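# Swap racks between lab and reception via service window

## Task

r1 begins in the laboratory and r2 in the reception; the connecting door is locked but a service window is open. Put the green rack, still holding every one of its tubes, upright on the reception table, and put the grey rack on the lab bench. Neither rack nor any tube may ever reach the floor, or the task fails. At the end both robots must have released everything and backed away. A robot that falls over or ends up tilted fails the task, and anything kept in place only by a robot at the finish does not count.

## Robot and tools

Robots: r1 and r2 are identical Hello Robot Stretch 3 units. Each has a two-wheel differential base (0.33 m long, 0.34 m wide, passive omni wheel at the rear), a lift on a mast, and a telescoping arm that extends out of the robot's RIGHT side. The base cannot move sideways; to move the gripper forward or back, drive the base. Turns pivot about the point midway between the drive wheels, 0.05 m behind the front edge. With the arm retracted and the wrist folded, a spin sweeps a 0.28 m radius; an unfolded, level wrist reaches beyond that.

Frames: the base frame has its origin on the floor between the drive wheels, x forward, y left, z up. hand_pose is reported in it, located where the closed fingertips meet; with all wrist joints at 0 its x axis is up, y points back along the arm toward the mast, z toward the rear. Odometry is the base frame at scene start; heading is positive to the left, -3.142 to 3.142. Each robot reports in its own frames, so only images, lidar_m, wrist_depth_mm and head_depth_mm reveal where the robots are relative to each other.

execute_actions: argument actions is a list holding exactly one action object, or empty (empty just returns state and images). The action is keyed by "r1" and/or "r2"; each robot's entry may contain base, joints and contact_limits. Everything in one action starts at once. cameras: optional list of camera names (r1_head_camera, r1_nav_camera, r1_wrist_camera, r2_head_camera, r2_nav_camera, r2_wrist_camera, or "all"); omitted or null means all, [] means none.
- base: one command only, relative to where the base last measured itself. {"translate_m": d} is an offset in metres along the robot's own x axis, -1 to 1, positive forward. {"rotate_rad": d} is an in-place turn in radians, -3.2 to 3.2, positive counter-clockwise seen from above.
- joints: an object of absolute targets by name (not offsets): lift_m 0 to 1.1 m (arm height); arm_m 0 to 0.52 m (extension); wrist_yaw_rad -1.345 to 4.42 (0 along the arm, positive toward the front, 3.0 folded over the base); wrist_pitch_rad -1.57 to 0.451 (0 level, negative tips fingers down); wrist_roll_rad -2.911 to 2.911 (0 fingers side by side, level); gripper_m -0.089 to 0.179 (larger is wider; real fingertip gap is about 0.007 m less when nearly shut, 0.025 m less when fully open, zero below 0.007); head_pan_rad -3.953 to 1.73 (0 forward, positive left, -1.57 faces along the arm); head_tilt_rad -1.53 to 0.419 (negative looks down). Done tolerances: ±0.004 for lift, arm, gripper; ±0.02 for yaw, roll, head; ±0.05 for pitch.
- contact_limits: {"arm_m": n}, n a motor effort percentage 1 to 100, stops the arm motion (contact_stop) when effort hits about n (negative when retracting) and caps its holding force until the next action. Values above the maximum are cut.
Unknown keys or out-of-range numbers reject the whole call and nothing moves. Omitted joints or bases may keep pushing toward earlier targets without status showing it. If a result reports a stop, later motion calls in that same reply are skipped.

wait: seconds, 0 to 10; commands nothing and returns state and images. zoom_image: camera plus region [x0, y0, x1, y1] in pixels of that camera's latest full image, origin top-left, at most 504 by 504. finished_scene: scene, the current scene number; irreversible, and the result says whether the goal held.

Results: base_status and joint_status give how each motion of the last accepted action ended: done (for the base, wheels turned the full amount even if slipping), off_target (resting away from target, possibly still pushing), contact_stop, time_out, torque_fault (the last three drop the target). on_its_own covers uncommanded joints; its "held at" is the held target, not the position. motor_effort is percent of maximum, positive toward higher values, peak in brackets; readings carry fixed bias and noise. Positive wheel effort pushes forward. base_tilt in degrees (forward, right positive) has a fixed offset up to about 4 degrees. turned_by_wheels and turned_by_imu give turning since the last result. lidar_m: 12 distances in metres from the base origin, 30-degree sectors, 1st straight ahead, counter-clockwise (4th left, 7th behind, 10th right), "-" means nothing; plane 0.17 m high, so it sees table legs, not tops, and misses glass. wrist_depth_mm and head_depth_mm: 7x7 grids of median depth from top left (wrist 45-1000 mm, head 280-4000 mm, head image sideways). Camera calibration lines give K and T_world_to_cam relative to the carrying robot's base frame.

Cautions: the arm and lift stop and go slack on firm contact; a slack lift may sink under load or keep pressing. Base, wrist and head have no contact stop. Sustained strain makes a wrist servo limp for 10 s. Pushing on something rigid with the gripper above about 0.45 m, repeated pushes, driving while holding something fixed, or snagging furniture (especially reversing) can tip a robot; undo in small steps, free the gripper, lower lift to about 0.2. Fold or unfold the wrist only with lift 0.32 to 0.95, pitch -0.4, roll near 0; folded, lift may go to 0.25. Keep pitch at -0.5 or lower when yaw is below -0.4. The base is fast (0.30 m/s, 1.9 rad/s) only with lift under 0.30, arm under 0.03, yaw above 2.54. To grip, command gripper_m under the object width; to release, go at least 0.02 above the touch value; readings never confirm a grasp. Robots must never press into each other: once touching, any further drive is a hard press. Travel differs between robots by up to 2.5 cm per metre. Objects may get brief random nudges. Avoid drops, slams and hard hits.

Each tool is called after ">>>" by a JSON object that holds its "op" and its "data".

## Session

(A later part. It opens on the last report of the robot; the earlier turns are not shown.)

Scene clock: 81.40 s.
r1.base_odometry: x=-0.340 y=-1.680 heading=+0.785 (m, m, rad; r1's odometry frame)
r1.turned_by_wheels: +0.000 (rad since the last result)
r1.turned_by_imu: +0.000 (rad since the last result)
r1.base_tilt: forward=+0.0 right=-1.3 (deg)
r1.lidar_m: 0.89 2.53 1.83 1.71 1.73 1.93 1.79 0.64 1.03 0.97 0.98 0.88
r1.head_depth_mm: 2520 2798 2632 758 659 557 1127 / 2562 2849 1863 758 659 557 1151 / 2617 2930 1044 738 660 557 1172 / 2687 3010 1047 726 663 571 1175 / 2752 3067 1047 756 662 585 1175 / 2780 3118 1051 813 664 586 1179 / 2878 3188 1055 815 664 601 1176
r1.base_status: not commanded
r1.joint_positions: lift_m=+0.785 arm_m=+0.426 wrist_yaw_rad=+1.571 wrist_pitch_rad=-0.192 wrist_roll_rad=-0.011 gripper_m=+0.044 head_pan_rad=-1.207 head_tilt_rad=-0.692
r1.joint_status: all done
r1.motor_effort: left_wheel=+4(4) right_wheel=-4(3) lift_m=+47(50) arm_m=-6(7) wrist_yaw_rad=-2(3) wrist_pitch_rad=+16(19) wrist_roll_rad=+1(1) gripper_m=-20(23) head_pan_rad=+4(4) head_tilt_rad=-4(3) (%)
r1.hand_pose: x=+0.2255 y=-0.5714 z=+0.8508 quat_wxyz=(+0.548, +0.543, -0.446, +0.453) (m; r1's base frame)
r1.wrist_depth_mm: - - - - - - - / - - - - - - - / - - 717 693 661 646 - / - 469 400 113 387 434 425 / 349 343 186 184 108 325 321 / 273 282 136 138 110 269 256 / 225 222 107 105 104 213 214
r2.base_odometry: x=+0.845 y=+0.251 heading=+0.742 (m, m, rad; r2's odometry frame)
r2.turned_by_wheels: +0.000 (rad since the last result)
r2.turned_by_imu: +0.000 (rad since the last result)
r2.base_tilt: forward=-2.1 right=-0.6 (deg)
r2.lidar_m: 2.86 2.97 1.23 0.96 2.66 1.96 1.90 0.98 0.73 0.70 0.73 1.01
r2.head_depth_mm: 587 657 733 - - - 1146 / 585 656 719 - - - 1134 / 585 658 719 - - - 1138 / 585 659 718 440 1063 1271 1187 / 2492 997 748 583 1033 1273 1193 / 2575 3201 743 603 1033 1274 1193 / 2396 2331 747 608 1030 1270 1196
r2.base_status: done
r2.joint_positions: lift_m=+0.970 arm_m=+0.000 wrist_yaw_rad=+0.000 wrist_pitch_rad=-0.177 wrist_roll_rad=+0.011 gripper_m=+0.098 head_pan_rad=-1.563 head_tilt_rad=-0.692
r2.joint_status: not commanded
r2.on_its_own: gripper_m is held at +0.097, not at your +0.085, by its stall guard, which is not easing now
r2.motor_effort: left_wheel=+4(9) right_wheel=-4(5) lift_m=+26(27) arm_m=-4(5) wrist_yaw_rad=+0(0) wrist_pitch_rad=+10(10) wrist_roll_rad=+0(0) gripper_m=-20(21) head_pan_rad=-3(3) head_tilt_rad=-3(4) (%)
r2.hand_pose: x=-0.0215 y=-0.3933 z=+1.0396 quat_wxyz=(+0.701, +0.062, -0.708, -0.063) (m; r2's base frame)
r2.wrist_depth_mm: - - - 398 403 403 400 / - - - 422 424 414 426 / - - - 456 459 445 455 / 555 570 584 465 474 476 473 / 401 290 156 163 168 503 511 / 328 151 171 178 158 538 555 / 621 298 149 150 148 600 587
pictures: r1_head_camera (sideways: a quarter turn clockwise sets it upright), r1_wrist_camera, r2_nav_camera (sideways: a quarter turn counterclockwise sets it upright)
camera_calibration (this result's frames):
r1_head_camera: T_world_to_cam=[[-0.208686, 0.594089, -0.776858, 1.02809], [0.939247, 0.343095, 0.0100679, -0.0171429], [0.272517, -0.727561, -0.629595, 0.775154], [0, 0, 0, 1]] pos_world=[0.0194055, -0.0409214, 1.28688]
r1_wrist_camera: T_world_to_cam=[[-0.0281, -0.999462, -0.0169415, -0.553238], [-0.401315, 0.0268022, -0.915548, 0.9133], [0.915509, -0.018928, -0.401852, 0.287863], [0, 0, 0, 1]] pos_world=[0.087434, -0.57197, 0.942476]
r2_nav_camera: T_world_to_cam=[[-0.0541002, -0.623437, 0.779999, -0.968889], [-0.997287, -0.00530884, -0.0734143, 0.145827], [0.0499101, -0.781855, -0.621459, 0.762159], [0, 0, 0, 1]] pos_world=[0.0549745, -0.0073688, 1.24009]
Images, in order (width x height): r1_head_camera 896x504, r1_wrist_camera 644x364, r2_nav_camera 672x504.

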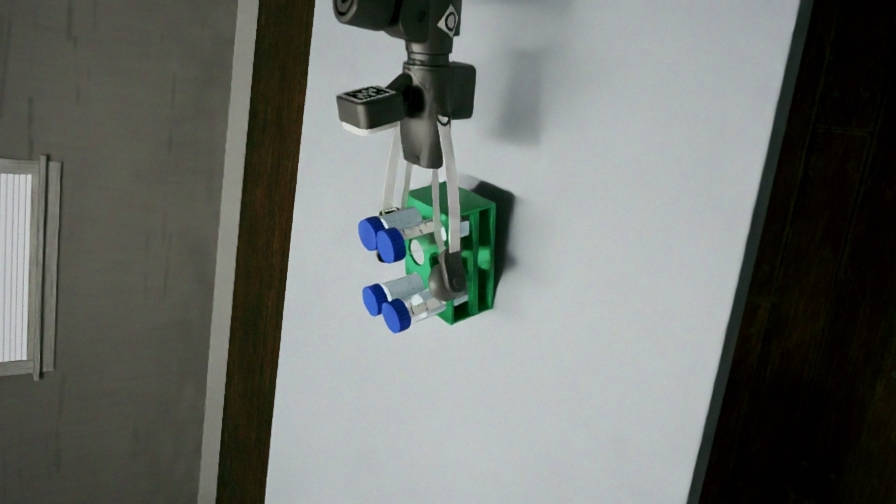

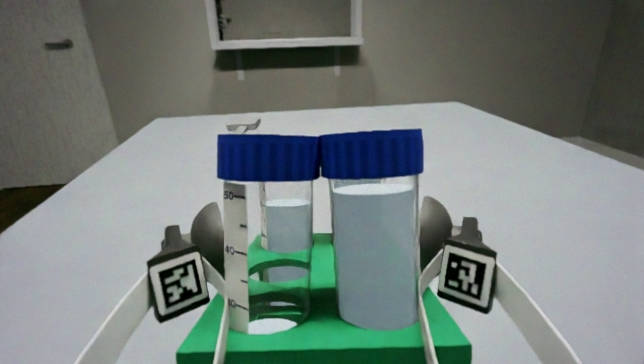

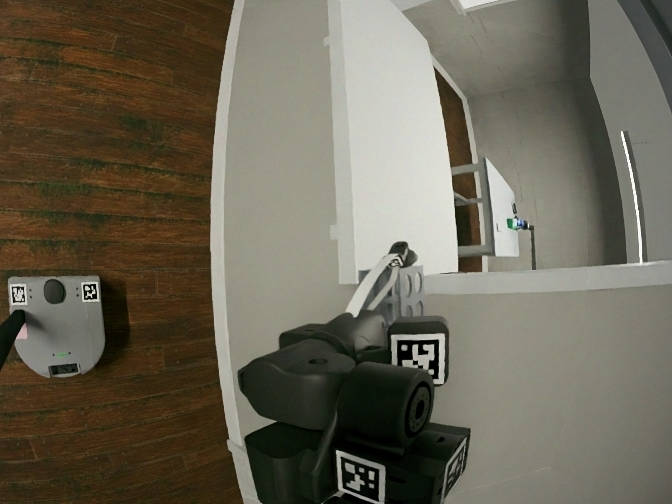

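>>> {"op": "execute_actions", "data": {"actions": [{"r1":{"joints":{"lift_m":0.745}},"r2":{"base":{"translate_m":0.1}}}], "cameras": []}}

>>> {"op": "execute_actions", "data": {"actions": [{"r1":{"joints":{"gripper_m":0.179}},"r2":{"base":{"translate_m":0.05}}}], "cameras": []}}

>>> {"op": "execute_actions", "data": {"actions": [{"r1":{"joints":{"lift_m":1.05}},"r2":{"base":{"translate_m":0.3}}}], "cameras": []}}

>>> {"op": "execute_actions", "data": {"actions": [{"r1":{"base":{"translate_m":0.2},"joints":{"wrist_pitch_rad":-1.45,"head_pan_rad":-1.57}},"r2":{"base":{"translate_m":0.2}}}]}}

Scene clock: 84.07 s.
r1.base_odometry: x=-0.340 y=-1.680 heading=+0.785 (m, m, rad; r1's odometry frame)
r1.turned_by_wheels: +0.000 (rad since the last result)
r1.turned_by_imu: -0.001 (rad since the last result)
r1.base_tilt: forward=+0.0 right=-1.4 (deg)
r1.lidar_m: 0.89 2.53 1.83 1.70 1.73 1.93 1.80 0.65 1.04 0.96 0.98 0.88
r1.head_depth_mm: 2532 2800 1041 759 658 557 1130 / 2569 2879 1044 762 660 556 1151 / 2621 2937 1046 775 661 557 1174 / 2687 2988 1043 719 662 571 1176 / 2729 3071 1050 754 661 585 1176 / 2802 3099 1050 812 663 585 1178 / 2872 3209 1055 816 663 600 1180
r1.base_status: not commanded
r1.joint_positions: lift_m=+0.745 arm_m=+0.426 wrist_yaw_rad=+1.571 wrist_pitch_rad=-0.126 wrist_roll_rad=-0.011 gripper_m=+0.044 head_pan_rad=-1.207 head_tilt_rad=-0.692
r1.joint_status: all done
r1.motor_effort: left_wheel=+1(3) right_wheel=+2(4) lift_m=+27(43) arm_m=-6(6) wrist_yaw_rad=-2(2) wrist_pitch_rad=-10(17) wrist_roll_rad=+1(1) gripper_m=-20(20) head_pan_rad=+4(5) head_tilt_rad=-3(4) (%)
r1.hand_pose: x=+0.2298 y=-0.5714 z=+0.8280 quat_wxyz=(+0.533, +0.528, -0.464, +0.470) (m; r1's base frame)
r1.wrist_depth_mm: - - - - - - - / - - - - - - - / - - 704 167 570 841 - / - 461 95 97 95 425 419 / 323 322 184 173 103 303 295 / 246 256 136 140 109 243 230 / 199 196 116 114 111 189 188
r2.base_odometry: x=+0.919 y=+0.319 heading=+0.742 (m, m, rad; r2's odometry frame)
r2.turned_by_wheels: +0.000 (rad since the last result)
r2.turned_by_imu: +0.000 (rad since the last result)
r2.base_tilt: forward=-2.1 right=-0.5 (deg)
r2.lidar_m: 2.76 2.87 1.17 0.95 2.82 2.06 2.00 0.98 0.73 0.70 0.73 1.02
r2.head_depth_mm: 587 657 734 - - - 1149 / 586 660 723 - - - 1131 / - 890 716 - - - 1138 / - 988 753 440 1060 1261 1187 / 2522 1000 747 583 1032 1270 1190 / 2573 3068 741 603 1035 1271 1190 / - 2331 746 608 1033 1270 1199
r2.base_status: done
r2.joint_positions: lift_m=+0.970 arm_m=+0.000 wrist_yaw_rad=+0.000 wrist_pitch_rad=-0.177 wrist_roll_rad=+0.011 gripper_m=+0.098 head_pan_rad=-1.563 head_tilt_rad=-0.692
r2.joint_status: not commanded
r2.on_its_own: gripper_m is held at +0.097, not at your +0.085, by its stall guard, which is not easing now
r2.motor_effort: left_wheel=+4(8) right_wheel=-4(5) lift_m=+26(27) arm_m=-4(4) wrist_yaw_rad=+0(0) wrist_pitch_rad=+10(10) wrist_roll_rad=+0(0) gripper_m=-20(20) head_pan_rad=-3(3) head_tilt_rad=-4(4) (%)
r2.hand_pose: x=-0.0215 y=-0.3933 z=+1.0396 quat_wxyz=(+0.701, +0.062, -0.708, -0.063) (m; r2's base frame)
r2.wrist_depth_mm: - - - - 401 400 397 / - - - - 426 426 420 / - - - - 449 451 453 / 549 569 598 603 480 482 485 / 402 289 156 164 168 515 505 / 328 151 171 176 159 549 558 / 602 295 148 150 148 601 603
pictures: none
No camera images: the call's "cameras" was empty. Leave "cameras" out to get every camera's image.

Scene clock: 86.53 s.
r1.base_odometry: x=-0.340 y=-1.680 heading=+0.785 (m, m, rad; r1's odometry frame)
r1.turned_by_wheels: +0.000 (rad since the last result)
r1.turned_by_imu: +0.000 (rad since the last result)
r1.base_tilt: forward=+0.1 right=-1.4 (deg)
r1.lidar_m: 0.88 2.53 1.83 1.70 1.73 1.93 1.80 0.64 1.04 0.97 0.98 0.88
r1.head_depth_mm: 2512 2818 1043 759 659 556 1130 / 2555 2871 1040 759 659 557 1153 / 2630 2918 1040 786 660 558 1174 / 2689 2992 1044 718 661 570 1179 / 2756 3060 1050 743 662 586 1179 / 2809 3101 1053 813 663 585 1177 / 2859 3200 1054 813 665 600 1174
r1.base_status: not commanded
r1.joint_positions: lift_m=+0.745 arm_m=+0.426 wrist_yaw_rad=+1.571 wrist_pitch_rad=-0.166 wrist_roll_rad=-0.011 gripper_m=+0.179 head_pan_rad=-1.207 head_tilt_rad=-0.692
r1.joint_status: all done
r1.motor_effort: left_wheel=+3(4) right_wheel=-2(3) lift_m=+32(32) arm_m=-6(6) wrist_yaw_rad=-2(2) wrist_pitch_rad=+6(10) wrist_roll_rad=+1(1) gripper_m=+0(93) head_pan_rad=+4(5) head_tilt_rad=-3(4) (%)
r1.hand_pose: x=+0.2274 y=-0.5714 z=+0.8178 quat_wxyz=(+0.543, +0.537, -0.453, +0.460) (m; r1's base frame)
r1.wrist_depth_mm: - - - - - - - / - - - - - - - / - 739 94 99 94 577 - / 432 396 101 105 102 364 358 / 303 284 174 151 107 271 279 / - 222 137 125 113 212 - / 176 182 104 104 104 175 168
r2.base_odometry: x=+0.956 y=+0.352 heading=+0.743 (m, m, rad; r2's odometry frame)
r2.turned_by_wheels: +0.000 (rad since the last result)
r2.turned_by_imu: +0.000 (rad since the last result)
r2.base_tilt: forward=-2.1 right=-0.5 (deg)
r2.lidar_m: 2.71 2.82 1.13 0.95 2.88 2.12 2.05 0.98 0.72 0.70 0.73 1.02
r2.head_depth_mm: 587 660 737 - - - 1148 / 620 673 730 - - - 1133 / - 979 753 - - - 1136 / 2723 984 754 440 1066 1261 1186 / 2514 1000 748 584 1030 1268 1192 / 2582 2353 742 602 1033 1277 1191 / - 2363 746 607 1033 1274 1202
r2.base_status: done
r2.joint_positions: lift_m=+0.970 arm_m=+0.000 wrist_yaw_rad=+0.000 wrist_pitch_rad=-0.177 wrist_roll_rad=+0.011 gripper_m=+0.098 head_pan_rad=-1.563 head_tilt_rad=-0.692
r2.joint_status: not commanded
r2.on_its_own: gripper_m is held at +0.097, not at your +0.085, by its stall guard, which is not easing now
r2.motor_effort: left_wheel=+3(8) right_wheel=-4(5) lift_m=+26(26) arm_m=-4(4) wrist_yaw_rad=+0(0) wrist_pitch_rad=+10(10) wrist_roll_rad=+0(0) gripper_m=-20(20) head_pan_rad=-4(3) head_tilt_rad=-4(4) (%)
r2.hand_pose: x=-0.0215 y=-0.3933 z=+1.0396 quat_wxyz=(+0.701, +0.062, -0.708, -0.063) (m; r2's base frame)
r2.wrist_depth_mm: - - - - 407 400 394 / - - - - 431 423 423 / - - - - 456 456 447 / 545 567 591 607 476 480 479 / 403 291 156 163 167 510 512 / 321 151 171 176 158 548 555 / 612 294 149 150 148 584 591
pictures: none
No camera images: the call's "cameras" was empty. Leave "cameras" out to get every camera's image.

Scene clock: 90.50 s.
r1.base_odometry: x=-0.340 y=-1.680 heading=+0.785 (m, m, rad; r1's odometry frame)
r1.turned_by_wheels: +0.000 (rad since the last result)
r1.turned_by_imu: -0.001 (rad since the last result)
r1.base_tilt: forward=+0.1 right=-1.3 (deg)
r1.lidar_m: 0.89 2.53 1.83 1.70 1.72 1.92 1.79 0.64 1.04 0.97 0.98 0.88
r1.head_depth_mm: 2463 2896 1039 806 659 557 1125 / 2555 2891 1043 808 661 558 1152 / 2586 2954 1045 808 662 558 1177 / 2676 3075 1043 719 662 571 1174 / 2741 3039 1045 743 662 585 1182 / 2804 3121 1051 812 664 586 1180 / 2870 3193 1054 812 664 600 1181
r1.base_status: not commanded
r1.joint_positions: lift_m=+1.050 arm_m=+0.426 wrist_yaw_rad=+1.571 wrist_pitch_rad=-0.167 wrist_roll_rad=-0.011 gripper_m=+0.179 head_pan_rad=-1.207 head_tilt_rad=-0.692
r1.joint_status: all done
r1.motor_effort: left_wheel=+3(3) right_wheel=-2(2) lift_m=+45(47) arm_m=-6(6) wrist_yaw_rad=-1(2) wrist_pitch_rad=+6(7) wrist_roll_rad=+1(1) gripper_m=+0(0) head_pan_rad=+4(4) head_tilt_rad=-3(4) (%)
r1.hand_pose: x=+0.2273 y=-0.5714 z=+1.1221 quat_wxyz=(+0.543, +0.538, -0.453, +0.459) (m; r1's base frame)
r1.wrist_depth_mm: - - - - - - - / - - - - - - - / - - - - - - - / - - - - - - - / - - 889 874 855 - - / - 731 687 679 682 670 - / - 592 565 560 559 555 548
r2.base_odometry: x=+1.177 y=+0.555 heading=+0.743 (m, m, rad; r2's odometry frame)
r2.turned_by_wheels: +0.000 (rad since the last result)
r2.turned_by_imu: +0.000 (rad since the last result)
r2.base_tilt: forward=-2.1 right=-0.5 (deg)
r2.lidar_m: 2.40 2.51 1.00 1.01 0.99 2.43 2.35 0.99 0.73 0.71 0.74 1.02
r2.head_depth_mm: - 954 735 - - - 1150 / - 962 744 - - - 1134 / 2239 975 751 - - - 1141 / 2469 987 752 439 1077 1274 1182 / 2484 998 750 589 1043 1270 1191 / - 1009 742 603 1038 1279 1192 / - 3349 747 608 1038 1286 1194
r2.base_status: done
r2.joint_positions: lift_m=+0.970 arm_m=+0.000 wrist_yaw_rad=+0.000 wrist_pitch_rad=-0.177 wrist_roll_rad=+0.011 gripper_m=+0.098 head_pan_rad=-1.563 head_tilt_rad=-0.692
r2.joint_status: not commanded
r2.on_its_own: gripper_m is held at +0.097, not at your +0.085, by its stall guard, which is not easing now
r2.motor_effort: left_wheel=+3(9) right_wheel=-4(6) lift_m=+26(27) arm_m=-4(5) wrist_yaw_rad=-1(1) wrist_pitch_rad=+10(10) wrist_roll_rad=+0(0) gripper_m=-20(20) head_pan_rad=-3(4) head_tilt_rad=-4(4) (%)
r2.hand_pose: x=-0.0215 y=-0.3933 z=+1.0396 quat_wxyz=(+0.701, +0.062, -0.708, -0.063) (m; r2's base frame)
r2.wrist_depth_mm: - - - - - - 461 / - - - - - - 462 / 585 - - - - - 452 / 528 553 591 606 637 593 486 / 395 293 156 163 167 469 500 / 320 151 172 176 157 359 350 / 620 309 149 151 148 304 311
pictures: none
No camera images: the call's "cameras" was empty. Leave "cameras" out to get every camera's image.

Scene clock: 93.73 s.
r1.base_odometry: x=-0.199 y=-1.539 heading=+0.785 (m, m, rad; r1's odometry frame)
r1.turned_by_wheels: +0.000 (rad since the last result)
r1.turned_by_imu: -0.001 (rad since the last result)
r1.base_tilt: forward=-0.1 right=-1.4 (deg)
r1.lidar_m: 2.30 2.34 1.85 1.73 1.75 2.14 1.99 0.82 1.01 0.94 0.96 0.69
r1.head_depth_mm: 2820 3022 1044 808 658 556 1169 / 2706 3032 1040 807 660 558 1171 / - 3027 1045 811 660 558 1154 / 2620 2973 1027 715 662 557 1156 / 2581 2887 1048 703 662 559 1130 / 2533 2835 1049 814 664 559 1134 / 2517 2814 1050 814 664 560 1112
r1.base_status: done
r1.joint_positions: lift_m=+1.050 arm_m=+0.426 wrist_yaw_rad=+1.571 wrist_pitch_rad=-1.445 wrist_roll_rad=-0.011 gripper_m=+0.179 head_pan_rad=-1.563 head_tilt_rad=-0.692
r1.joint_status: all done
r1.motor_effort: left_wheel=+3(9) right_wheel=-3(4) lift_m=+45(45) arm_m=-7(7) wrist_yaw_rad=-1(2) wrist_pitch_rad=-2(5) wrist_roll_rad=+1(1) gripper_m=+0(0) head_pan_rad=-5(39) head_tilt_rad=-4(4) (%)
r1.hand_pose: x=-0.0133 y=-0.5716 z=+0.9313 quat_wxyz=(+0.706, +0.705, -0.040, +0.048) (m; r1's base frame)
r1.wrist_depth_mm: 317 319 319 320 320 321 322 / 320 325 323 205 323 322 324 / 326 325 326 268 328 328 328 / 331 329 329 271 331 332 333 / 335 335 334 213 337 335 336 / - 341 341 338 339 341 - / 344 343 345 345 345 348 347
r2.base_odometry: x=+1.324 y=+0.691 heading=+0.743 (m, m, rad; r2's odometry frame)
r2.turned_by_wheels: +0.000 (rad since the last result)
r2.turned_by_imu: +0.000 (rad since the last result)
r2.base_tilt: forward=-2.2 right=-0.5 (deg)
r2.lidar_m: 2.20 2.30 3.21 0.95 3.60 2.63 2.55 0.99 0.73 0.71 0.74 1.03
r2.head_depth_mm: - 952 735 - - - 1147 / 2615 963 744 - - - 1136 / 2412 978 751 - - - 1138 / 2445 987 757 440 1079 1271 1183 / - 996 748 593 1049 1270 1186 / - 1008 740 622 1048 1276 1196 / - 3325 747 607 1045 1281 1203
r2.base_status: done
r2.joint_positions: lift_m=+0.970 arm_m=+0.000 wrist_yaw_rad=+0.000 wrist_pitch_rad=-0.177 wrist_roll_rad=+0.011 gripper_m=+0.098 head_pan_rad=-1.563 head_tilt_rad=-0.692
r2.joint_status: not commanded
r2.on_its_own: gripper_m is held at +0.097, not at your +0.085, by its stall guard, which is not easing now
r2.motor_effort: left_wheel=+3(8) right_wheel=-4(5) lift_m=+26(27) arm_m=-4(4) wrist_yaw_rad=+0(0) wrist_pitch_rad=+10(10) wrist_roll_rad=+0(0) gripper_m=-20(20) head_pan_rad=-3(3) head_tilt_rad=-4(4) (%)
r2.hand_pose: x=-0.0215 y=-0.3933 z=+1.0396 quat_wxyz=(+0.701, +0.062, -0.708, -0.063) (m; r2's base frame)
r2.wrist_depth_mm: 410 504 - - - - - / 435 508 - - - - - / 471 513 - - - - - / 499 506 593 605 643 683 650 / 518 291 157 164 168 478 467 / 325 152 171 177 158 359 355 / 623 310 148 150 148 304 307
pictures: r1_head_camera (sideways: a quarter turn clockwise sets it upright), r1_nav_camera (sideways: a quarter turn counterclockwise sets it upright), r1_wrist_camera, r2_head_camera (sideways: a quarter turn clockwise sets it upright), r2_nav_camera (sideways: a quarter turn counterclockwise sets it upright), r2_wrist_camera
camera_calibration (this result's frames):
r1_head_camera: T_world_to_cam=[[0.0113728, 0.629573, -0.776858, 1.02674], [0.999933, -0.00563989, 0.0100679, -0.0175131], [0.0019571, -0.776921, -0.629595, 0.776804], [0, 0, 0, 1]] pos_world=[0.00431464, -0.0429931, 1.28688]
r1_nav_camera: T_world_to_cam=[[-0.0097489, -0.662818, 0.748717, -0.930866], [-0.999941, 0.0101144, -0.00406607, 0.0579893], [-0.00487774, -0.748712, -0.662877, 0.823655], [0, 0, 0, 1]] pos_world=[0.0529285, -0.000900168, 1.24317]
r1_wrist_camera: T_world_to_cam=[[-0.0256628, -0.999423, 0.0222616, -0.595267], [-0.995068, 0.0276728, 0.0952592, -0.0575967], [-0.0958203, -0.0197072, -0.995204, 1.07752], [0, 0, 0, 1]] pos_world=[0.0306599, -0.572094, 1.09109]
r2_head_camera: T_world_to_cam=[[0.03426, 0.651092, -0.758225, 1.00648], [0.999373, -0.015546, 0.0318067, -0.0513741], [0.00892172, -0.75884, -0.651216, 0.802853], [0, 0, 0, 1]] pos_world=[0.009697, -0.0468732, 1.2876]
r2_nav_camera: T_world_to_cam=[[-0.0541002, -0.623438, 0.779999, -0.968888], [-0.997287, -0.00530882, -0.0734143, 0.145827], [0.0499101, -0.781855, -0.621459, 0.76216], [0, 0, 0, 1]] pos_world=[0.0549745, -0.00736878, 1.24009]
r2_wrist_camera: T_world_to_cam=[[-0.998562, 0.0340252, 0.0414359, -0.062878], [-0.0255497, 0.37746, -0.925673, 1.13639], [-0.0471367, -0.925401, -0.376048, 0.190658], [0, 0, 0, 1]] pos_world=[-0.0247661, -0.250368, 1.12623]
Images, in order (width x height): r1_head_camera 896x504, r1_nav_camera 672x504, r1_wrist_camera 644x364, r2_head_camera 896x504, r2_nav_camera 672x504, r2_wrist_camera 644x364.

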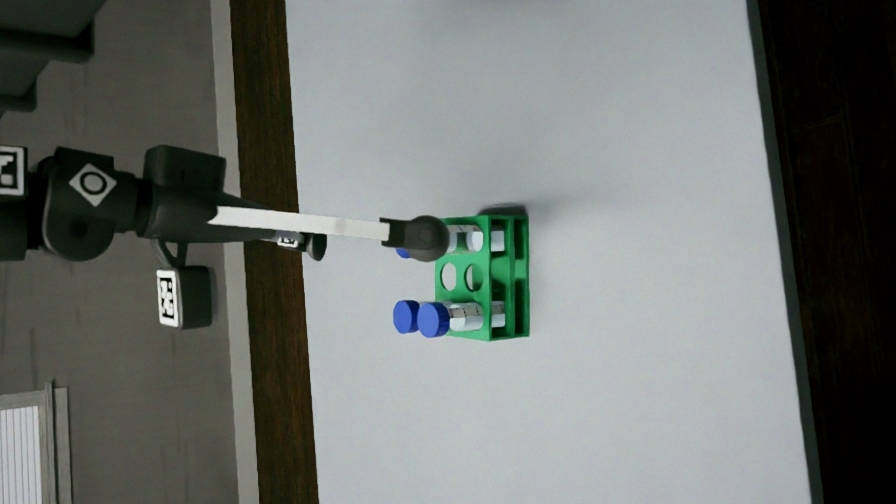

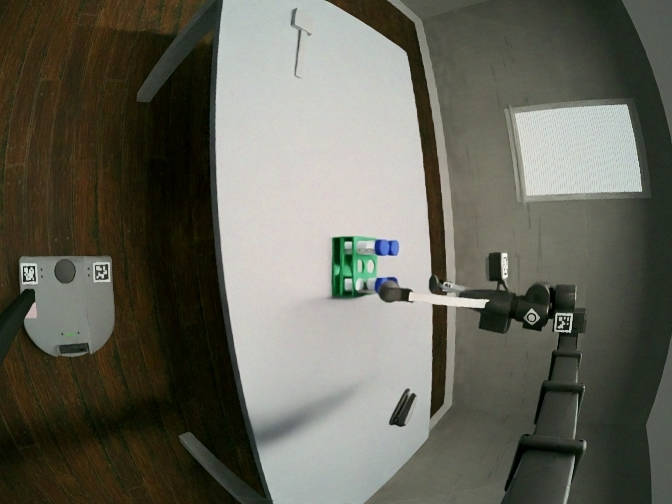

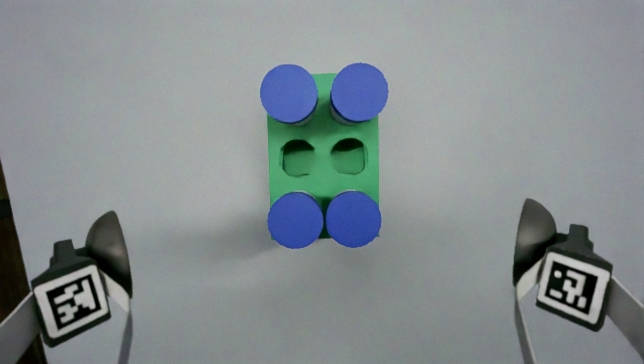

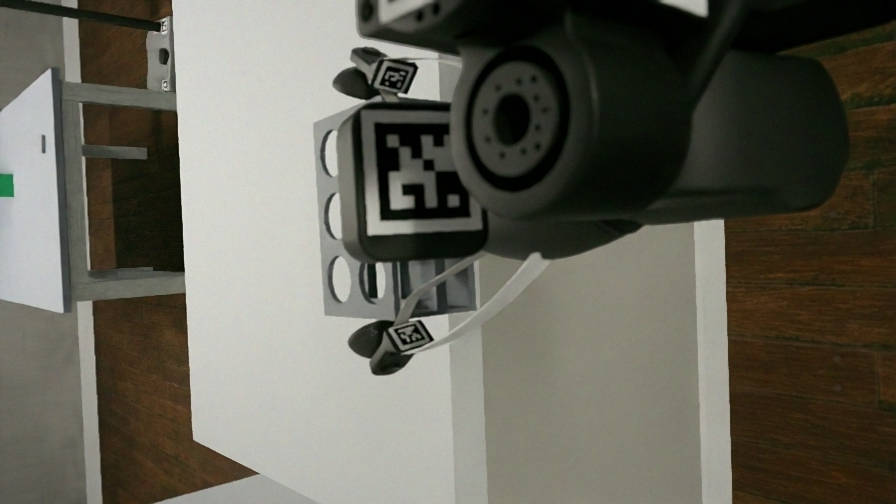

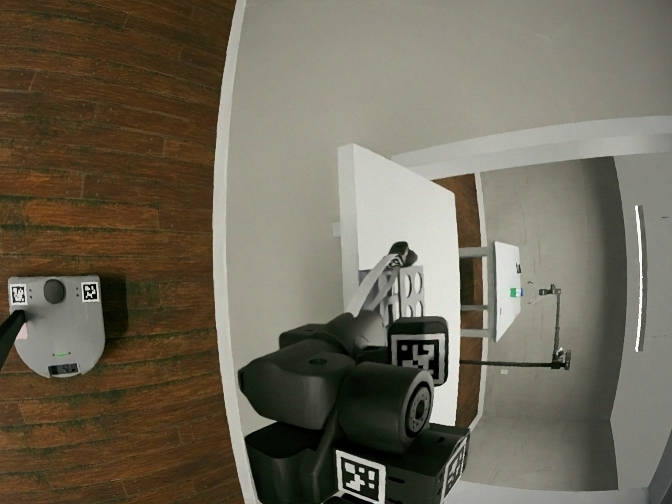

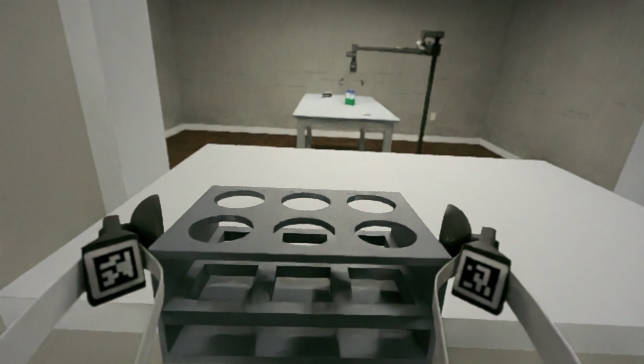

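>>> {"op": "execute_actions", "data": {"actions": [{"r1":{"base":{"translate_m":0.04},"joints":{"lift_m":0.925}},"r2":{"joints":{"arm_m":0.45,"lift_m":0.9}}}], "cameras": ["r1_wrist_camera","r1_head_camera"]}}

>>> {"op": "execute_actions", "data": {"actions": [{"r1":{"joints":{"gripper_m":0.045}},"r2":{"joints":{"lift_m":0.868}}}], "cameras": ["r1_wrist_camera","r1_head_camera","r2_head_camera"]}}

Scene clock: 98.63 s.
r1.base_odometry: x=-0.171 y=-1.511 heading=+0.785 (m, m, rad; r1's odometry frame)
r1.turned_by_wheels: +0.000 (rad since the last result)
r1.turned_by_imu: -0.001 (rad since the last result)
r1.base_tilt: forward=-0.1 right=-1.3 (deg)
r1.lidar_m: 2.26 2.30 1.87 1.73 1.75 2.18 2.03 0.85 1.01 0.94 0.95 0.65
r1.head_depth_mm: 2702 3005 - 781 650 556 1171 / 2667 - 1020 810 660 557 1151 / 2645 - 1024 761 661 557 1157 / 2591 2878 1833 695 644 559 1136 / 2602 2888 1047 811 662 559 1132 / 2545 2860 1047 811 663 560 1113 / 2503 2814 1055 814 663 560 1110
r1.base_status: done
r1.joint_positions: lift_m=+0.925 arm_m=+0.426 wrist_yaw_rad=+1.571 wrist_pitch_rad=-1.446 wrist_roll_rad=-0.011 gripper_m=+0.179 head_pan_rad=-1.563 head_tilt_rad=-0.692
r1.joint_status: all done
r1.motor_effort: left_wheel=+3(8) right_wheel=-3(4) lift_m=+33(40) arm_m=-6(6) wrist_yaw_rad=-1(1) wrist_pitch_rad=-2(2) wrist_roll_rad=+0(1) gripper_m=+0(0) head_pan_rad=-5(6) head_tilt_rad=-3(3) (%)
r1.hand_pose: x=-0.0134 y=-0.5716 z=+0.8067 quat_wxyz=(+0.706, +0.705, -0.040, +0.048) (m; r1's base frame)
r1.wrist_depth_mm: 197 198 198 198 199 199 199 / 200 201 201 201 201 201 202 / 202 203 84 144 84 204 205 / 205 204 85 85 85 207 208 / 208 208 179 148 149 210 210 / - 212 210 151 151 212 - / 214 213 213 153 151 216 215
r2.base_odometry: x=+1.324 y=+0.691 heading=+0.743 (m, m, rad; r2's odometry frame)
r2.turned_by_wheels: +0.000 (rad since the last result)
r2.turned_by_imu: -0.001 (rad since the last result)
r2.base_tilt: forward=-2.1 right=-0.6 (deg)
r2.lidar_m: 2.20 2.31 3.17 0.95 3.60 2.63 2.55 0.99 0.73 0.71 0.74 1.03
r2.head_depth_mm: - 1963 - 598 1054 1263 1168 / 2499 - 703 604 1052 1263 1175 / 2415 - 697 609 1051 1271 1183 / 2472 1576 712 613 1050 1274 1186 / - 1002 734 616 1045 1271 1191 / - 1010 739 621 1048 1271 1193 / - 3362 747 608 1044 1281 1198
r2.base_status: not commanded
r2.joint_positions: lift_m=+0.900 arm_m=+0.450 wrist_yaw_rad=+0.000 wrist_pitch_rad=-0.178 wrist_roll_rad=+0.011 gripper_m=+0.098 head_pan_rad=-1.563 head_tilt_rad=-0.692
r2.joint_status: all done
r2.on_its_own: gripper_m is held at +0.097, not at your +0.085, by its stall guard, which is not easing now
r2.motor_effort: left_wheel=+3(3) right_wheel=-3(4) lift_m=+20(23) arm_m=+6(6) wrist_yaw_rad=+1(0) wrist_pitch_rad=+10(10) wrist_roll_rad=+0(0) gripper_m=-20(20) head_pan_rad=-3(3) head_tilt_rad=-4(4) (%)
r2.hand_pose: x=-0.0215 y=-0.8426 z=+0.9698 quat_wxyz=(+0.701, +0.063, -0.708, -0.063) (m; r2's base frame)
r2.wrist_depth_mm: - - - - - - - / - - - - - - - / - - - - - - - / - 388 - - - - - / 275 221 155 163 168 325 323 / 218 151 172 177 158 245 242 / 174 170 149 151 149 188 195
pictures: r1_head_camera (sideways: a quarter turn clockwise sets it upright), r1_wrist_camera
camera_calibration (this result's frames):
r1_head_camera: T_world_to_cam=[[0.0113955, 0.629572, -0.776858, 1.02674], [0.999933, -0.00567589, 0.0100679, -0.0175131], [0.00192913, -0.776921, -0.629595, 0.776805], [0, 0, 0, 1]] pos_world=[0.0043131, -0.042993, 1.28688]
r1_wrist_camera: T_world_to_cam=[[-0.0256518, -0.999423, 0.022275, -0.592507], [-0.995018, 0.0276734, 0.0957781, -0.0462786], [-0.0963392, -0.0197071, -0.995153, 0.953465], [0, 0, 0, 1]] pos_world=[0.0306091, -0.572094, 0.966474]
Images, in order (width x height): r1_head_camera 896x504, r1_wrist_camera 644x364.

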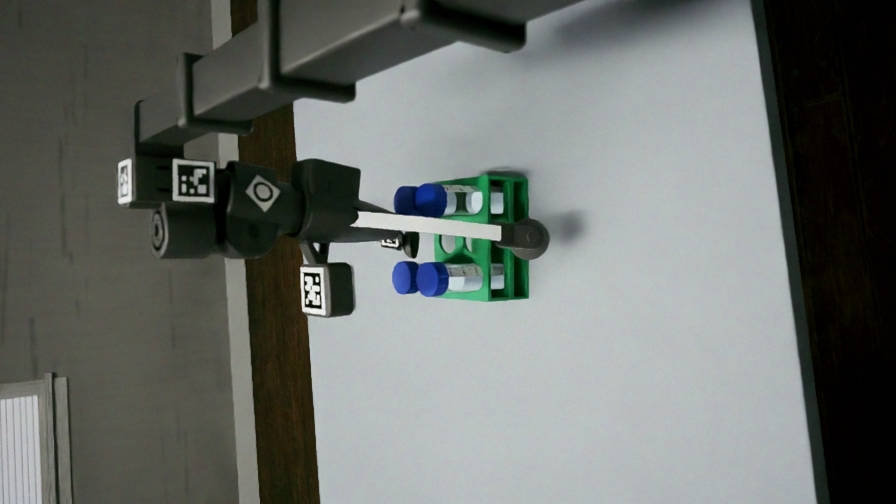

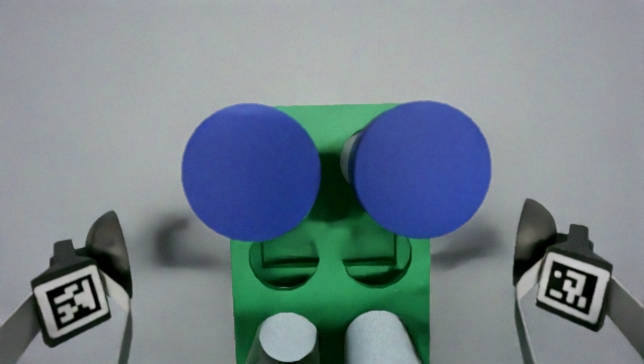

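Scene clock: 100.47 s.
r1.base_odometry: x=-0.171 y=-1.511 heading=+0.785 (m, m, rad; r1's odometry frame)
r1.turned_by_wheels: +0.000 (rad since the last result)
r1.turned_by_imu: +0.000 (rad since the last result)
r1.base_tilt: forward=+0.0 right=-1.4 (deg)
r1.lidar_m: 2.26 2.30 1.86 1.73 1.75 2.18 2.03 0.85 1.01 0.94 0.95 0.65
r1.head_depth_mm: 2695 2994 - 783 651 556 1174 / 2705 - 1020 807 659 557 1154 / 2633 - 1022 738 661 557 1151 / 2608 2859 2680 675 661 557 1132 / 2570 2853 1046 811 661 558 1135 / 2535 2842 1048 812 663 559 1115 / 2509 2818 1052 813 662 558 1110
r1.base_status: not commanded
r1.joint_positions: lift_m=+0.925 arm_m=+0.426 wrist_yaw_rad=+1.571 wrist_pitch_rad=-1.446 wrist_roll_rad=-0.011 gripper_m=+0.046 head_pan_rad=-1.563 head_tilt_rad=-0.692
r1.joint_status: all done
r1.motor_effort: left_wheel=+4(4) right_wheel=-3(3) lift_m=+35(35) arm_m=-6(6) wrist_yaw_rad=-1(0) wrist_pitch_rad=-2(2) wrist_roll_rad=+1(1) gripper_m=-19(99) head_pan_rad=-5(5) head_tilt_rad=-4(3) (%)
r1.hand_pose: x=-0.0135 y=-0.5716 z=+0.8066 quat_wxyz=(+0.706, +0.705, -0.040, +0.047) (m; r1's base frame)
r1.wrist_depth_mm: 197 198 198 198 199 199 199 / 198 200 201 200 200 201 201 / 203 203 83 143 84 204 204 / 205 206 84 85 85 206 206 / 208 208 85 148 85 210 210 / 211 211 150 151 151 212 212 / 214 213 162 151 151 215 214
r2.base_odometry: x=+1.324 y=+0.691 heading=+0.743 (m, m, rad; r2's odometry frame)
r2.turned_by_wheels: +0.000 (rad since the last result)
r2.turned_by_imu: +0.000 (rad since the last result)
r2.base_tilt: forward=-2.1 right=-0.6 (deg)
r2.lidar_m: 2.20 2.30 3.21 0.95 3.60 2.63 2.55 0.99 0.73 0.71 0.74 1.03
r2.head_depth_mm: - 956 - - 1085 1260 1166 / 2632 2376 690 603 1051 1264 1174 / 2427 3611 674 609 1049 1267 1182 / 2464 2375 701 613 1054 1274 1188 / - 1002 733 617 1044 1273 1190 / - 1009 740 622 1047 1276 1196 / - 3334 747 608 1048 1282 1198
r2.base_status: not commanded
r2.joint_positions: lift_m=+0.868 arm_m=+0.450 wrist_yaw_rad=+0.000 wrist_pitch_rad=-0.126 wrist_roll_rad=+0.011 gripper_m=+0.098 head_pan_rad=-1.563 head_tilt_rad=-0.692
r2.joint_status: all done
r2.on_its_own: gripper_m is held at +0.097, not at your +0.085, by its stall guard, which is not easing now
r2.motor_effort: left_wheel=+4(3) right_wheel=-4(4) lift_m=+16(20) arm_m=+6(7) wrist_yaw_rad=+0(1) wrist_pitch_rad=-9(10) wrist_roll_rad=+0(0) gripper_m=-19(19) head_pan_rad=-3(3) head_tilt_rad=-4(4) (%)
r2.hand_pose: x=-0.0215 y=-0.8458 z=+0.9510 quat_wxyz=(+0.702, +0.044, -0.709, -0.045) (m; r2's base frame)
r2.wrist_depth_mm: - - - - - - - / - - - - - - - / - - - - - - - / - 380 - - - - - / 251 149 152 157 164 306 296 / 199 151 171 175 170 220 216 / 154 152 147 150 153 167 171
pictures: r1_head_camera (sideways: a quarter turn clockwise sets it upright), r1_wrist_camera, r2_head_camera (sideways: a quarter turn clockwise sets it upright)
camera_calibration (this result's frames):
r1_head_camera: T_world_to_cam=[[0.0113956, 0.629572, -0.776858, 1.02674], [0.999933, -0.00567601, 0.0100679, -0.0175131], [0.00192904, -0.776921, -0.629595, 0.776805], [0, 0, 0, 1]] pos_world=[0.00431309, -0.0429931, 1.28688]
r1_wrist_camera: T_world_to_cam=[[-0.0256432, -0.999423, 0.022285, -0.592515], [-0.994981, 0.0276735, 0.0961654, -0.0466814], [-0.0967266, -0.0197071, -0.995116, 0.953328], [0, 0, 0, 1]] pos_world=[0.0305712, -0.572094, 0.966365]
r2_head_camera: T_world_to_cam=[[0.034279, 0.651091, -0.758225, 1.00648], [0.999373, -0.0155752, 0.0318067, -0.0513741], [0.00889956, -0.75884, -0.651216, 0.802853], [0, 0, 0, 1]] pos_world=[0.00969563, -0.0468733, 1.2876]
Images, in order (width x height): r1_head_camera 896x504, r1_wrist_camera 644x364, r2_head_camera 896x504.

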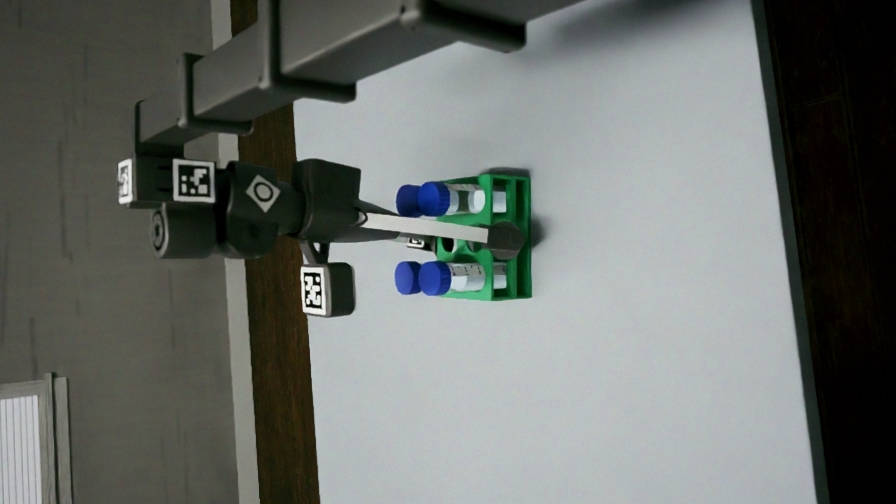

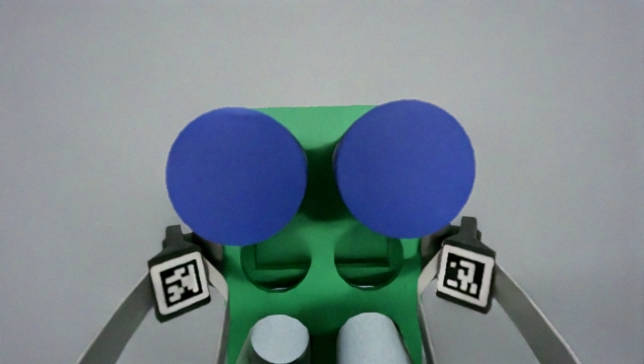

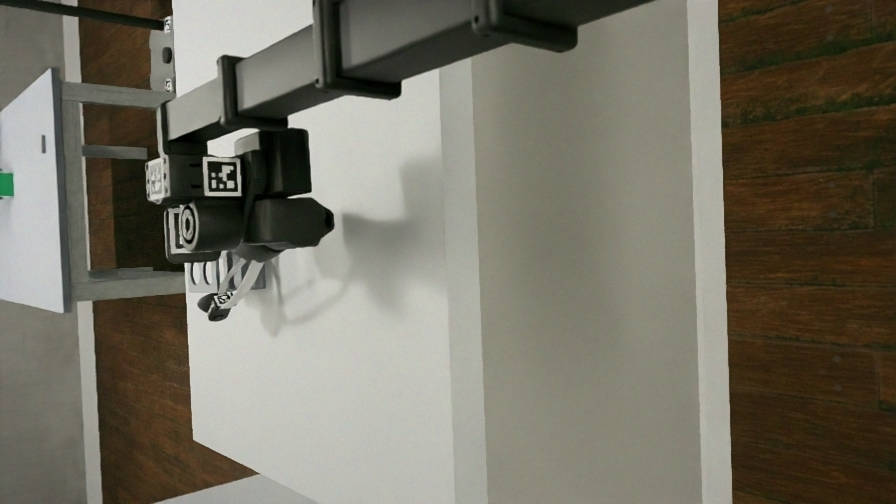

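>>> {"op": "execute_actions", "data": {"actions": [{"r1":{"joints":{"lift_m":0.98}},"r2":{"joints":{"lift_m":0.88,"gripper_m":0.179}}}], "cameras": ["r1_wrist_camera","r1_head_camera"]}}

>>> {"op": "execute_actions", "data": {"actions": [{"r1":{"base":{"translate_m":0.45},"joints":{"lift_m":1.1,"arm_m":0.25}},"r2":{"joints":{"arm_m":0}}}], "cameras": ["r1_wrist_camera","r1_head_camera","r2_head_camera"]}}

Scene clock: 102.17 s.
r1.base_odometry: x=-0.171 y=-1.511 heading=+0.785 (m, m, rad; r1's odometry frame)
r1.turned_by_wheels: +0.000 (rad since the last result)
r1.turned_by_imu: +0.000 (rad since the last result)
r1.base_tilt: forward=-0.1 right=-1.3 (deg)
r1.lidar_m: 2.26 2.29 1.87 1.73 1.75 2.18 2.03 0.85 1.01 0.94 0.96 0.65
r1.head_depth_mm: 2680 - 999 806 660 556 1171 / 2594 3015 1041 808 660 557 1153 / 2561 3035 1003 682 661 557 1153 / 2550 2917 1006 660 662 558 1132 / 2568 2869 1046 786 661 559 1135 / 2527 2856 1051 814 663 559 1111 / 2507 2802 1048 815 663 559 1117
r1.base_status: not commanded
r1.joint_positions: lift_m=+0.980 arm_m=+0.426 wrist_yaw_rad=+1.571 wrist_pitch_rad=-1.447 wrist_roll_rad=-0.011 gripper_m=+0.046 head_pan_rad=-1.563 head_tilt_rad=-0.692
r1.joint_status: all done
r1.motor_effort: left_wheel=+3(3) right_wheel=-3(3) lift_m=+48(50) arm_m=-7(6) wrist_yaw_rad=-2(2) wrist_pitch_rad=-2(2) wrist_roll_rad=+0(1) gripper_m=-19(19) head_pan_rad=-5(5) head_tilt_rad=-1(3) (%)
r1.hand_pose: x=-0.0136 y=-0.5716 z=+0.8611 quat_wxyz=(+0.706, +0.705, -0.040, +0.047) (m; r1's base frame)
r1.wrist_depth_mm: 249 250 250 251 251 251 251 / 253 253 254 253 253 254 255 / 255 256 83 144 84 257 258 / 260 260 84 85 84 261 263 / 262 262 85 148 85 264 266 / 266 265 150 151 150 268 270 / 270 272 163 152 152 271 273
r2.base_odometry: x=+1.324 y=+0.691 heading=+0.743 (m, m, rad; r2's odometry frame)
r2.turned_by_wheels: +0.000 (rad since the last result)
r2.turned_by_imu: +0.000 (rad since the last result)
r2.base_tilt: forward=-2.1 right=-0.5 (deg)
r2.lidar_m: 2.20 2.30 3.21 0.95 3.58 2.63 2.55 0.99 0.74 0.71 0.74 1.03
r2.head_depth_mm: - 955 - - 1083 1261 1172 / 2607 2635 691 604 1051 1262 1172 / 2423 - 694 609 1051 1269 1178 / 2429 2905 702 613 1051 1274 1191 / - 1640 735 616 1050 1268 1189 / - 1009 741 622 1042 1274 1198 / - 3386 746 607 1046 1283 1199
r2.base_status: not commanded
r2.joint_positions: lift_m=+0.880 arm_m=+0.450 wrist_yaw_rad=+0.000 wrist_pitch_rad=-0.166 wrist_roll_rad=+0.011 gripper_m=+0.179 head_pan_rad=-1.563 head_tilt_rad=-0.692
r2.joint_status: all done
r2.motor_effort: left_wheel=+3(3) right_wheel=-3(4) lift_m=+26(29) arm_m=+4(6) wrist_yaw_rad=+1(0) wrist_pitch_rad=+6(8) wrist_roll_rad=+0(0) gripper_m=+0(85) head_pan_rad=-3(3) head_tilt_rad=-4(4) (%)
r2.hand_pose: x=-0.0215 y=-0.8434 z=+0.9525 quat_wxyz=(+0.701, +0.058, -0.708, -0.059) (m; r2's base frame)
r2.wrist_depth_mm: - - - - - - - / - - - - - - - / - - - - - - - / - 350 339 375 - - - / 257 237 153 163 171 296 289 / - 175 171 175 152 - 217 / 155 152 150 152 155 169 172
pictures: r1_head_camera (sideways: a quarter turn clockwise sets it upright), r1_wrist_camera
camera_calibration (this result's frames):
r1_head_camera: T_world_to_cam=[[0.0113959, 0.629572, -0.776858, 1.02674], [0.999933, -0.00567649, 0.0100679, -0.0175131], [0.00192867, -0.776921, -0.629595, 0.776805], [0, 0, 0, 1]] pos_world=[0.00431307, -0.042993, 1.28688]
r1_wrist_camera: T_world_to_cam=[[-0.0256355, -0.999423, 0.0222938, -0.593741], [-0.994947, 0.0276735, 0.0965083, -0.0523114], [-0.0970696, -0.0197072, -0.995082, 1.00758], [0, 0, 0, 1]] pos_world=[0.0305376, -0.572094, 1.02091]
Images, in order (width x height): r1_head_camera 896x504, r1_wrist_camera 644x364.

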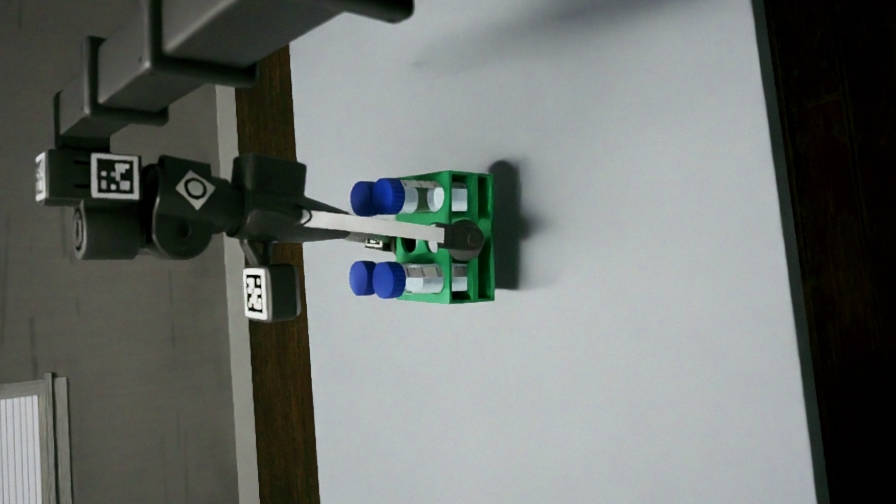

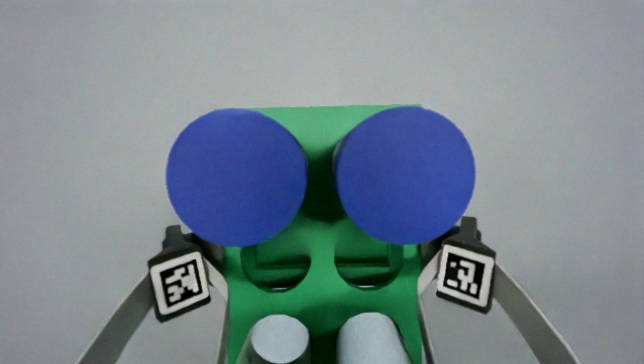

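Scene clock: 108.10 s.
r1.base_odometry: x=+0.148 y=-1.193 heading=+0.785 (m, m, rad; r1's odometry frame)
r1.turned_by_wheels: +0.000 (rad since the last result)
r1.turned_by_imu: -0.002 (rad since the last result)
r1.base_tilt: forward=+0.0 right=-1.3 (deg)
r1.lidar_m: 1.82 1.84 1.91 1.77 1.80 2.29 2.48 1.27 0.96 0.89 0.28 1.96
r1.head_depth_mm: 2654 3023 1039 808 660 557 511 / 2730 2949 1043 785 658 557 511 / - - 964 448 627 558 502 / 2621 2842 1042 445 620 558 502 / 2528 2757 2542 740 645 559 492 / 2489 2797 2558 812 663 560 492 / 2454 2775 2572 841 664 560 483
r1.base_status: done
r1.joint_positions: lift_m=+1.100 arm_m=+0.250 wrist_yaw_rad=+1.571 wrist_pitch_rad=-1.448 wrist_roll_rad=-0.011 gripper_m=+0.046 head_pan_rad=-1.563 head_tilt_rad=-0.692
r1.joint_status: all done
r1.motor_effort: left_wheel=+4(8) right_wheel=-4(5) lift_m=+49(51) arm_m=-7(7) wrist_yaw_rad=-1(1) wrist_pitch_rad=-1(2) wrist_roll_rad=+1(0) gripper_m=-18(19) head_pan_rad=-5(6) head_tilt_rad=-3(4) (%)
r1.hand_pose: x=-0.0139 y=-0.3956 z=+0.9811 quat_wxyz=(+0.706, +0.705, -0.039, +0.047) (m; r1's base frame)
r1.wrist_depth_mm: - 367 365 366 368 367 367 / - - 373 371 372 369 373 / - - 83 143 84 376 377 / - 379 84 85 84 383 381 / - - 85 148 86 389 387 / - - 150 150 151 395 396 / - - 163 152 152 398 396
r2.base_odometry: x=+1.324 y=+0.691 heading=+0.743 (m, m, rad; r2's odometry frame)
r2.turned_by_wheels: +0.000 (rad since the last result)
r2.turned_by_imu: -0.001 (rad since the last result)
r2.base_tilt: forward=-2.1 right=-0.5 (deg)
r2.lidar_m: 2.21 2.30 3.20 0.95 3.60 2.64 2.54 0.99 0.73 0.71 0.74 1.02
r2.head_depth_mm: - 953 708 600 1024 - - / 2580 964 716 604 1052 - - / 2405 971 721 609 - - - / 2468 941 726 614 1052 1270 1181 / - 1000 734 618 1065 1273 1187 / - 1010 741 622 1046 1277 1194 / - 3324 746 607 1047 1283 1198
r2.base_status: not commanded
r2.joint_positions: lift_m=+0.880 arm_m=+0.000 wrist_yaw_rad=+0.000 wrist_pitch_rad=-0.166 wrist_roll_rad=+0.011 gripper_m=+0.179 head_pan_rad=-1.563 head_tilt_rad=-0.692
r2.joint_status: all done
r2.motor_effort: left_wheel=+4(4) right_wheel=-3(3) lift_m=+26(26) arm_m=-4(5) wrist_yaw_rad=+0(1) wrist_pitch_rad=+6(6) wrist_roll_rad=+0(0) gripper_m=+0(0) head_pan_rad=-4(3) head_tilt_rad=-4(4) (%)
r2.hand_pose: x=-0.0215 y=-0.3941 z=+0.9525 quat_wxyz=(+0.701, +0.058, -0.708, -0.059) (m; r2's base frame)
r2.wrist_depth_mm: 417 504 - - - - - / 437 515 - - - - - / 462 485 661 573 739 810 - / 348 358 370 385 399 419 438 / 272 270 275 272 271 302 293 / - 567 557 561 553 - 547 / 618 612 615 622 595 593 613
pictures: r1_head_camera (sideways: a quarter turn clockwise sets it upright), r1_wrist_camera, r2_head_camera (sideways: a quarter turn clockwise sets it upright)
camera_calibration (this result's frames):
r1_head_camera: T_world_to_cam=[[0.0114351, 0.629572, -0.776858, 1.02674], [0.999933, -0.00573871, 0.0100679, -0.0175131], [0.00188032, -0.776921, -0.629595, 0.776805], [0, 0, 0, 1]] pos_world=[0.0043104, -0.0429929, 1.28688]
r1_wrist_camera: T_world_to_cam=[[-0.0256075, -0.999423, 0.0223267, -0.420589], [-0.994823, 0.0276741, 0.0977842, -0.0703388], [-0.0983457, -0.0197071, -0.994957, 1.13027], [0, 0, 0, 1]] pos_world=[0.0304125, -0.396125, 1.14084]
r2_head_camera: T_world_to_cam=[[0.0342813, 0.651091, -0.758225, 1.00648], [0.999373, -0.0155786, 0.0318067, -0.0513741], [0.00889694, -0.75884, -0.651216, 0.802853], [0, 0, 0, 1]] pos_world=[0.00969547, -0.0468733, 1.2876]
Images, in order (width x height): r1_head_camera 896x504, r1_wrist_camera 644x364, r2_head_camera 896x504.

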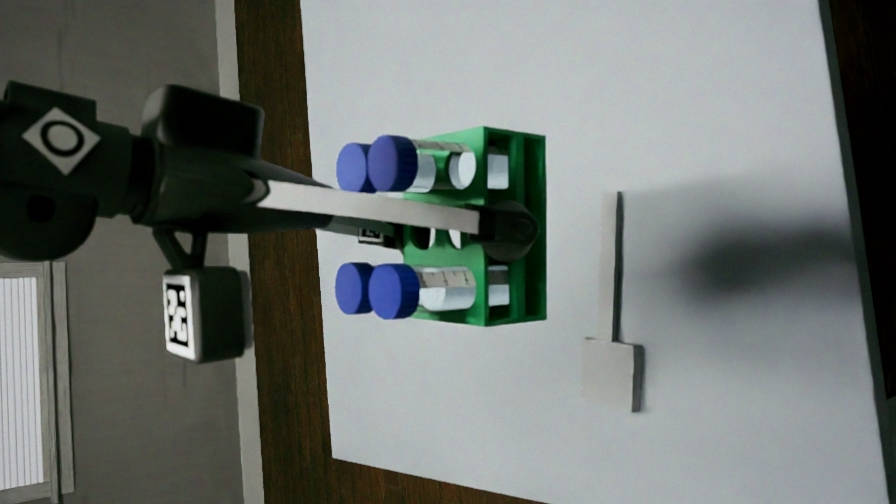

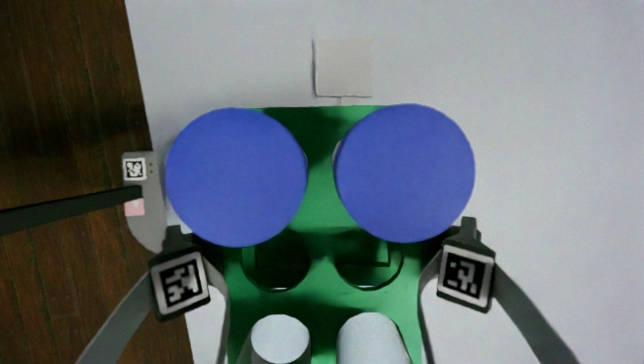

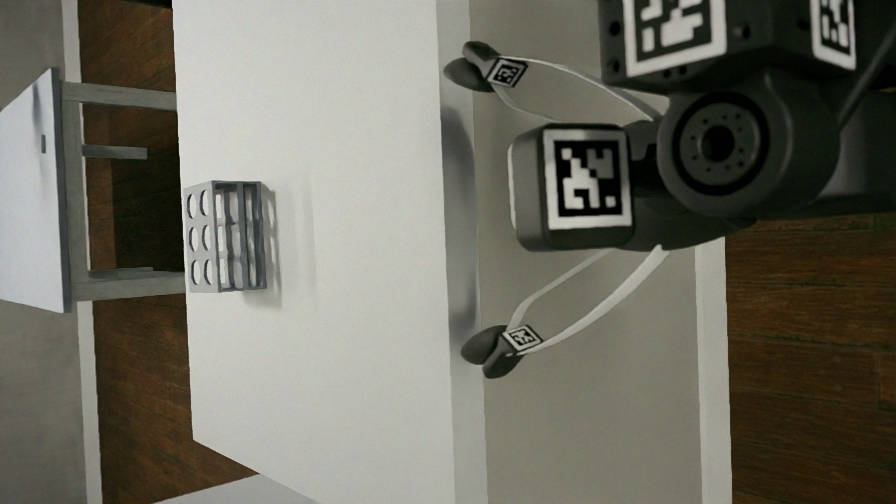

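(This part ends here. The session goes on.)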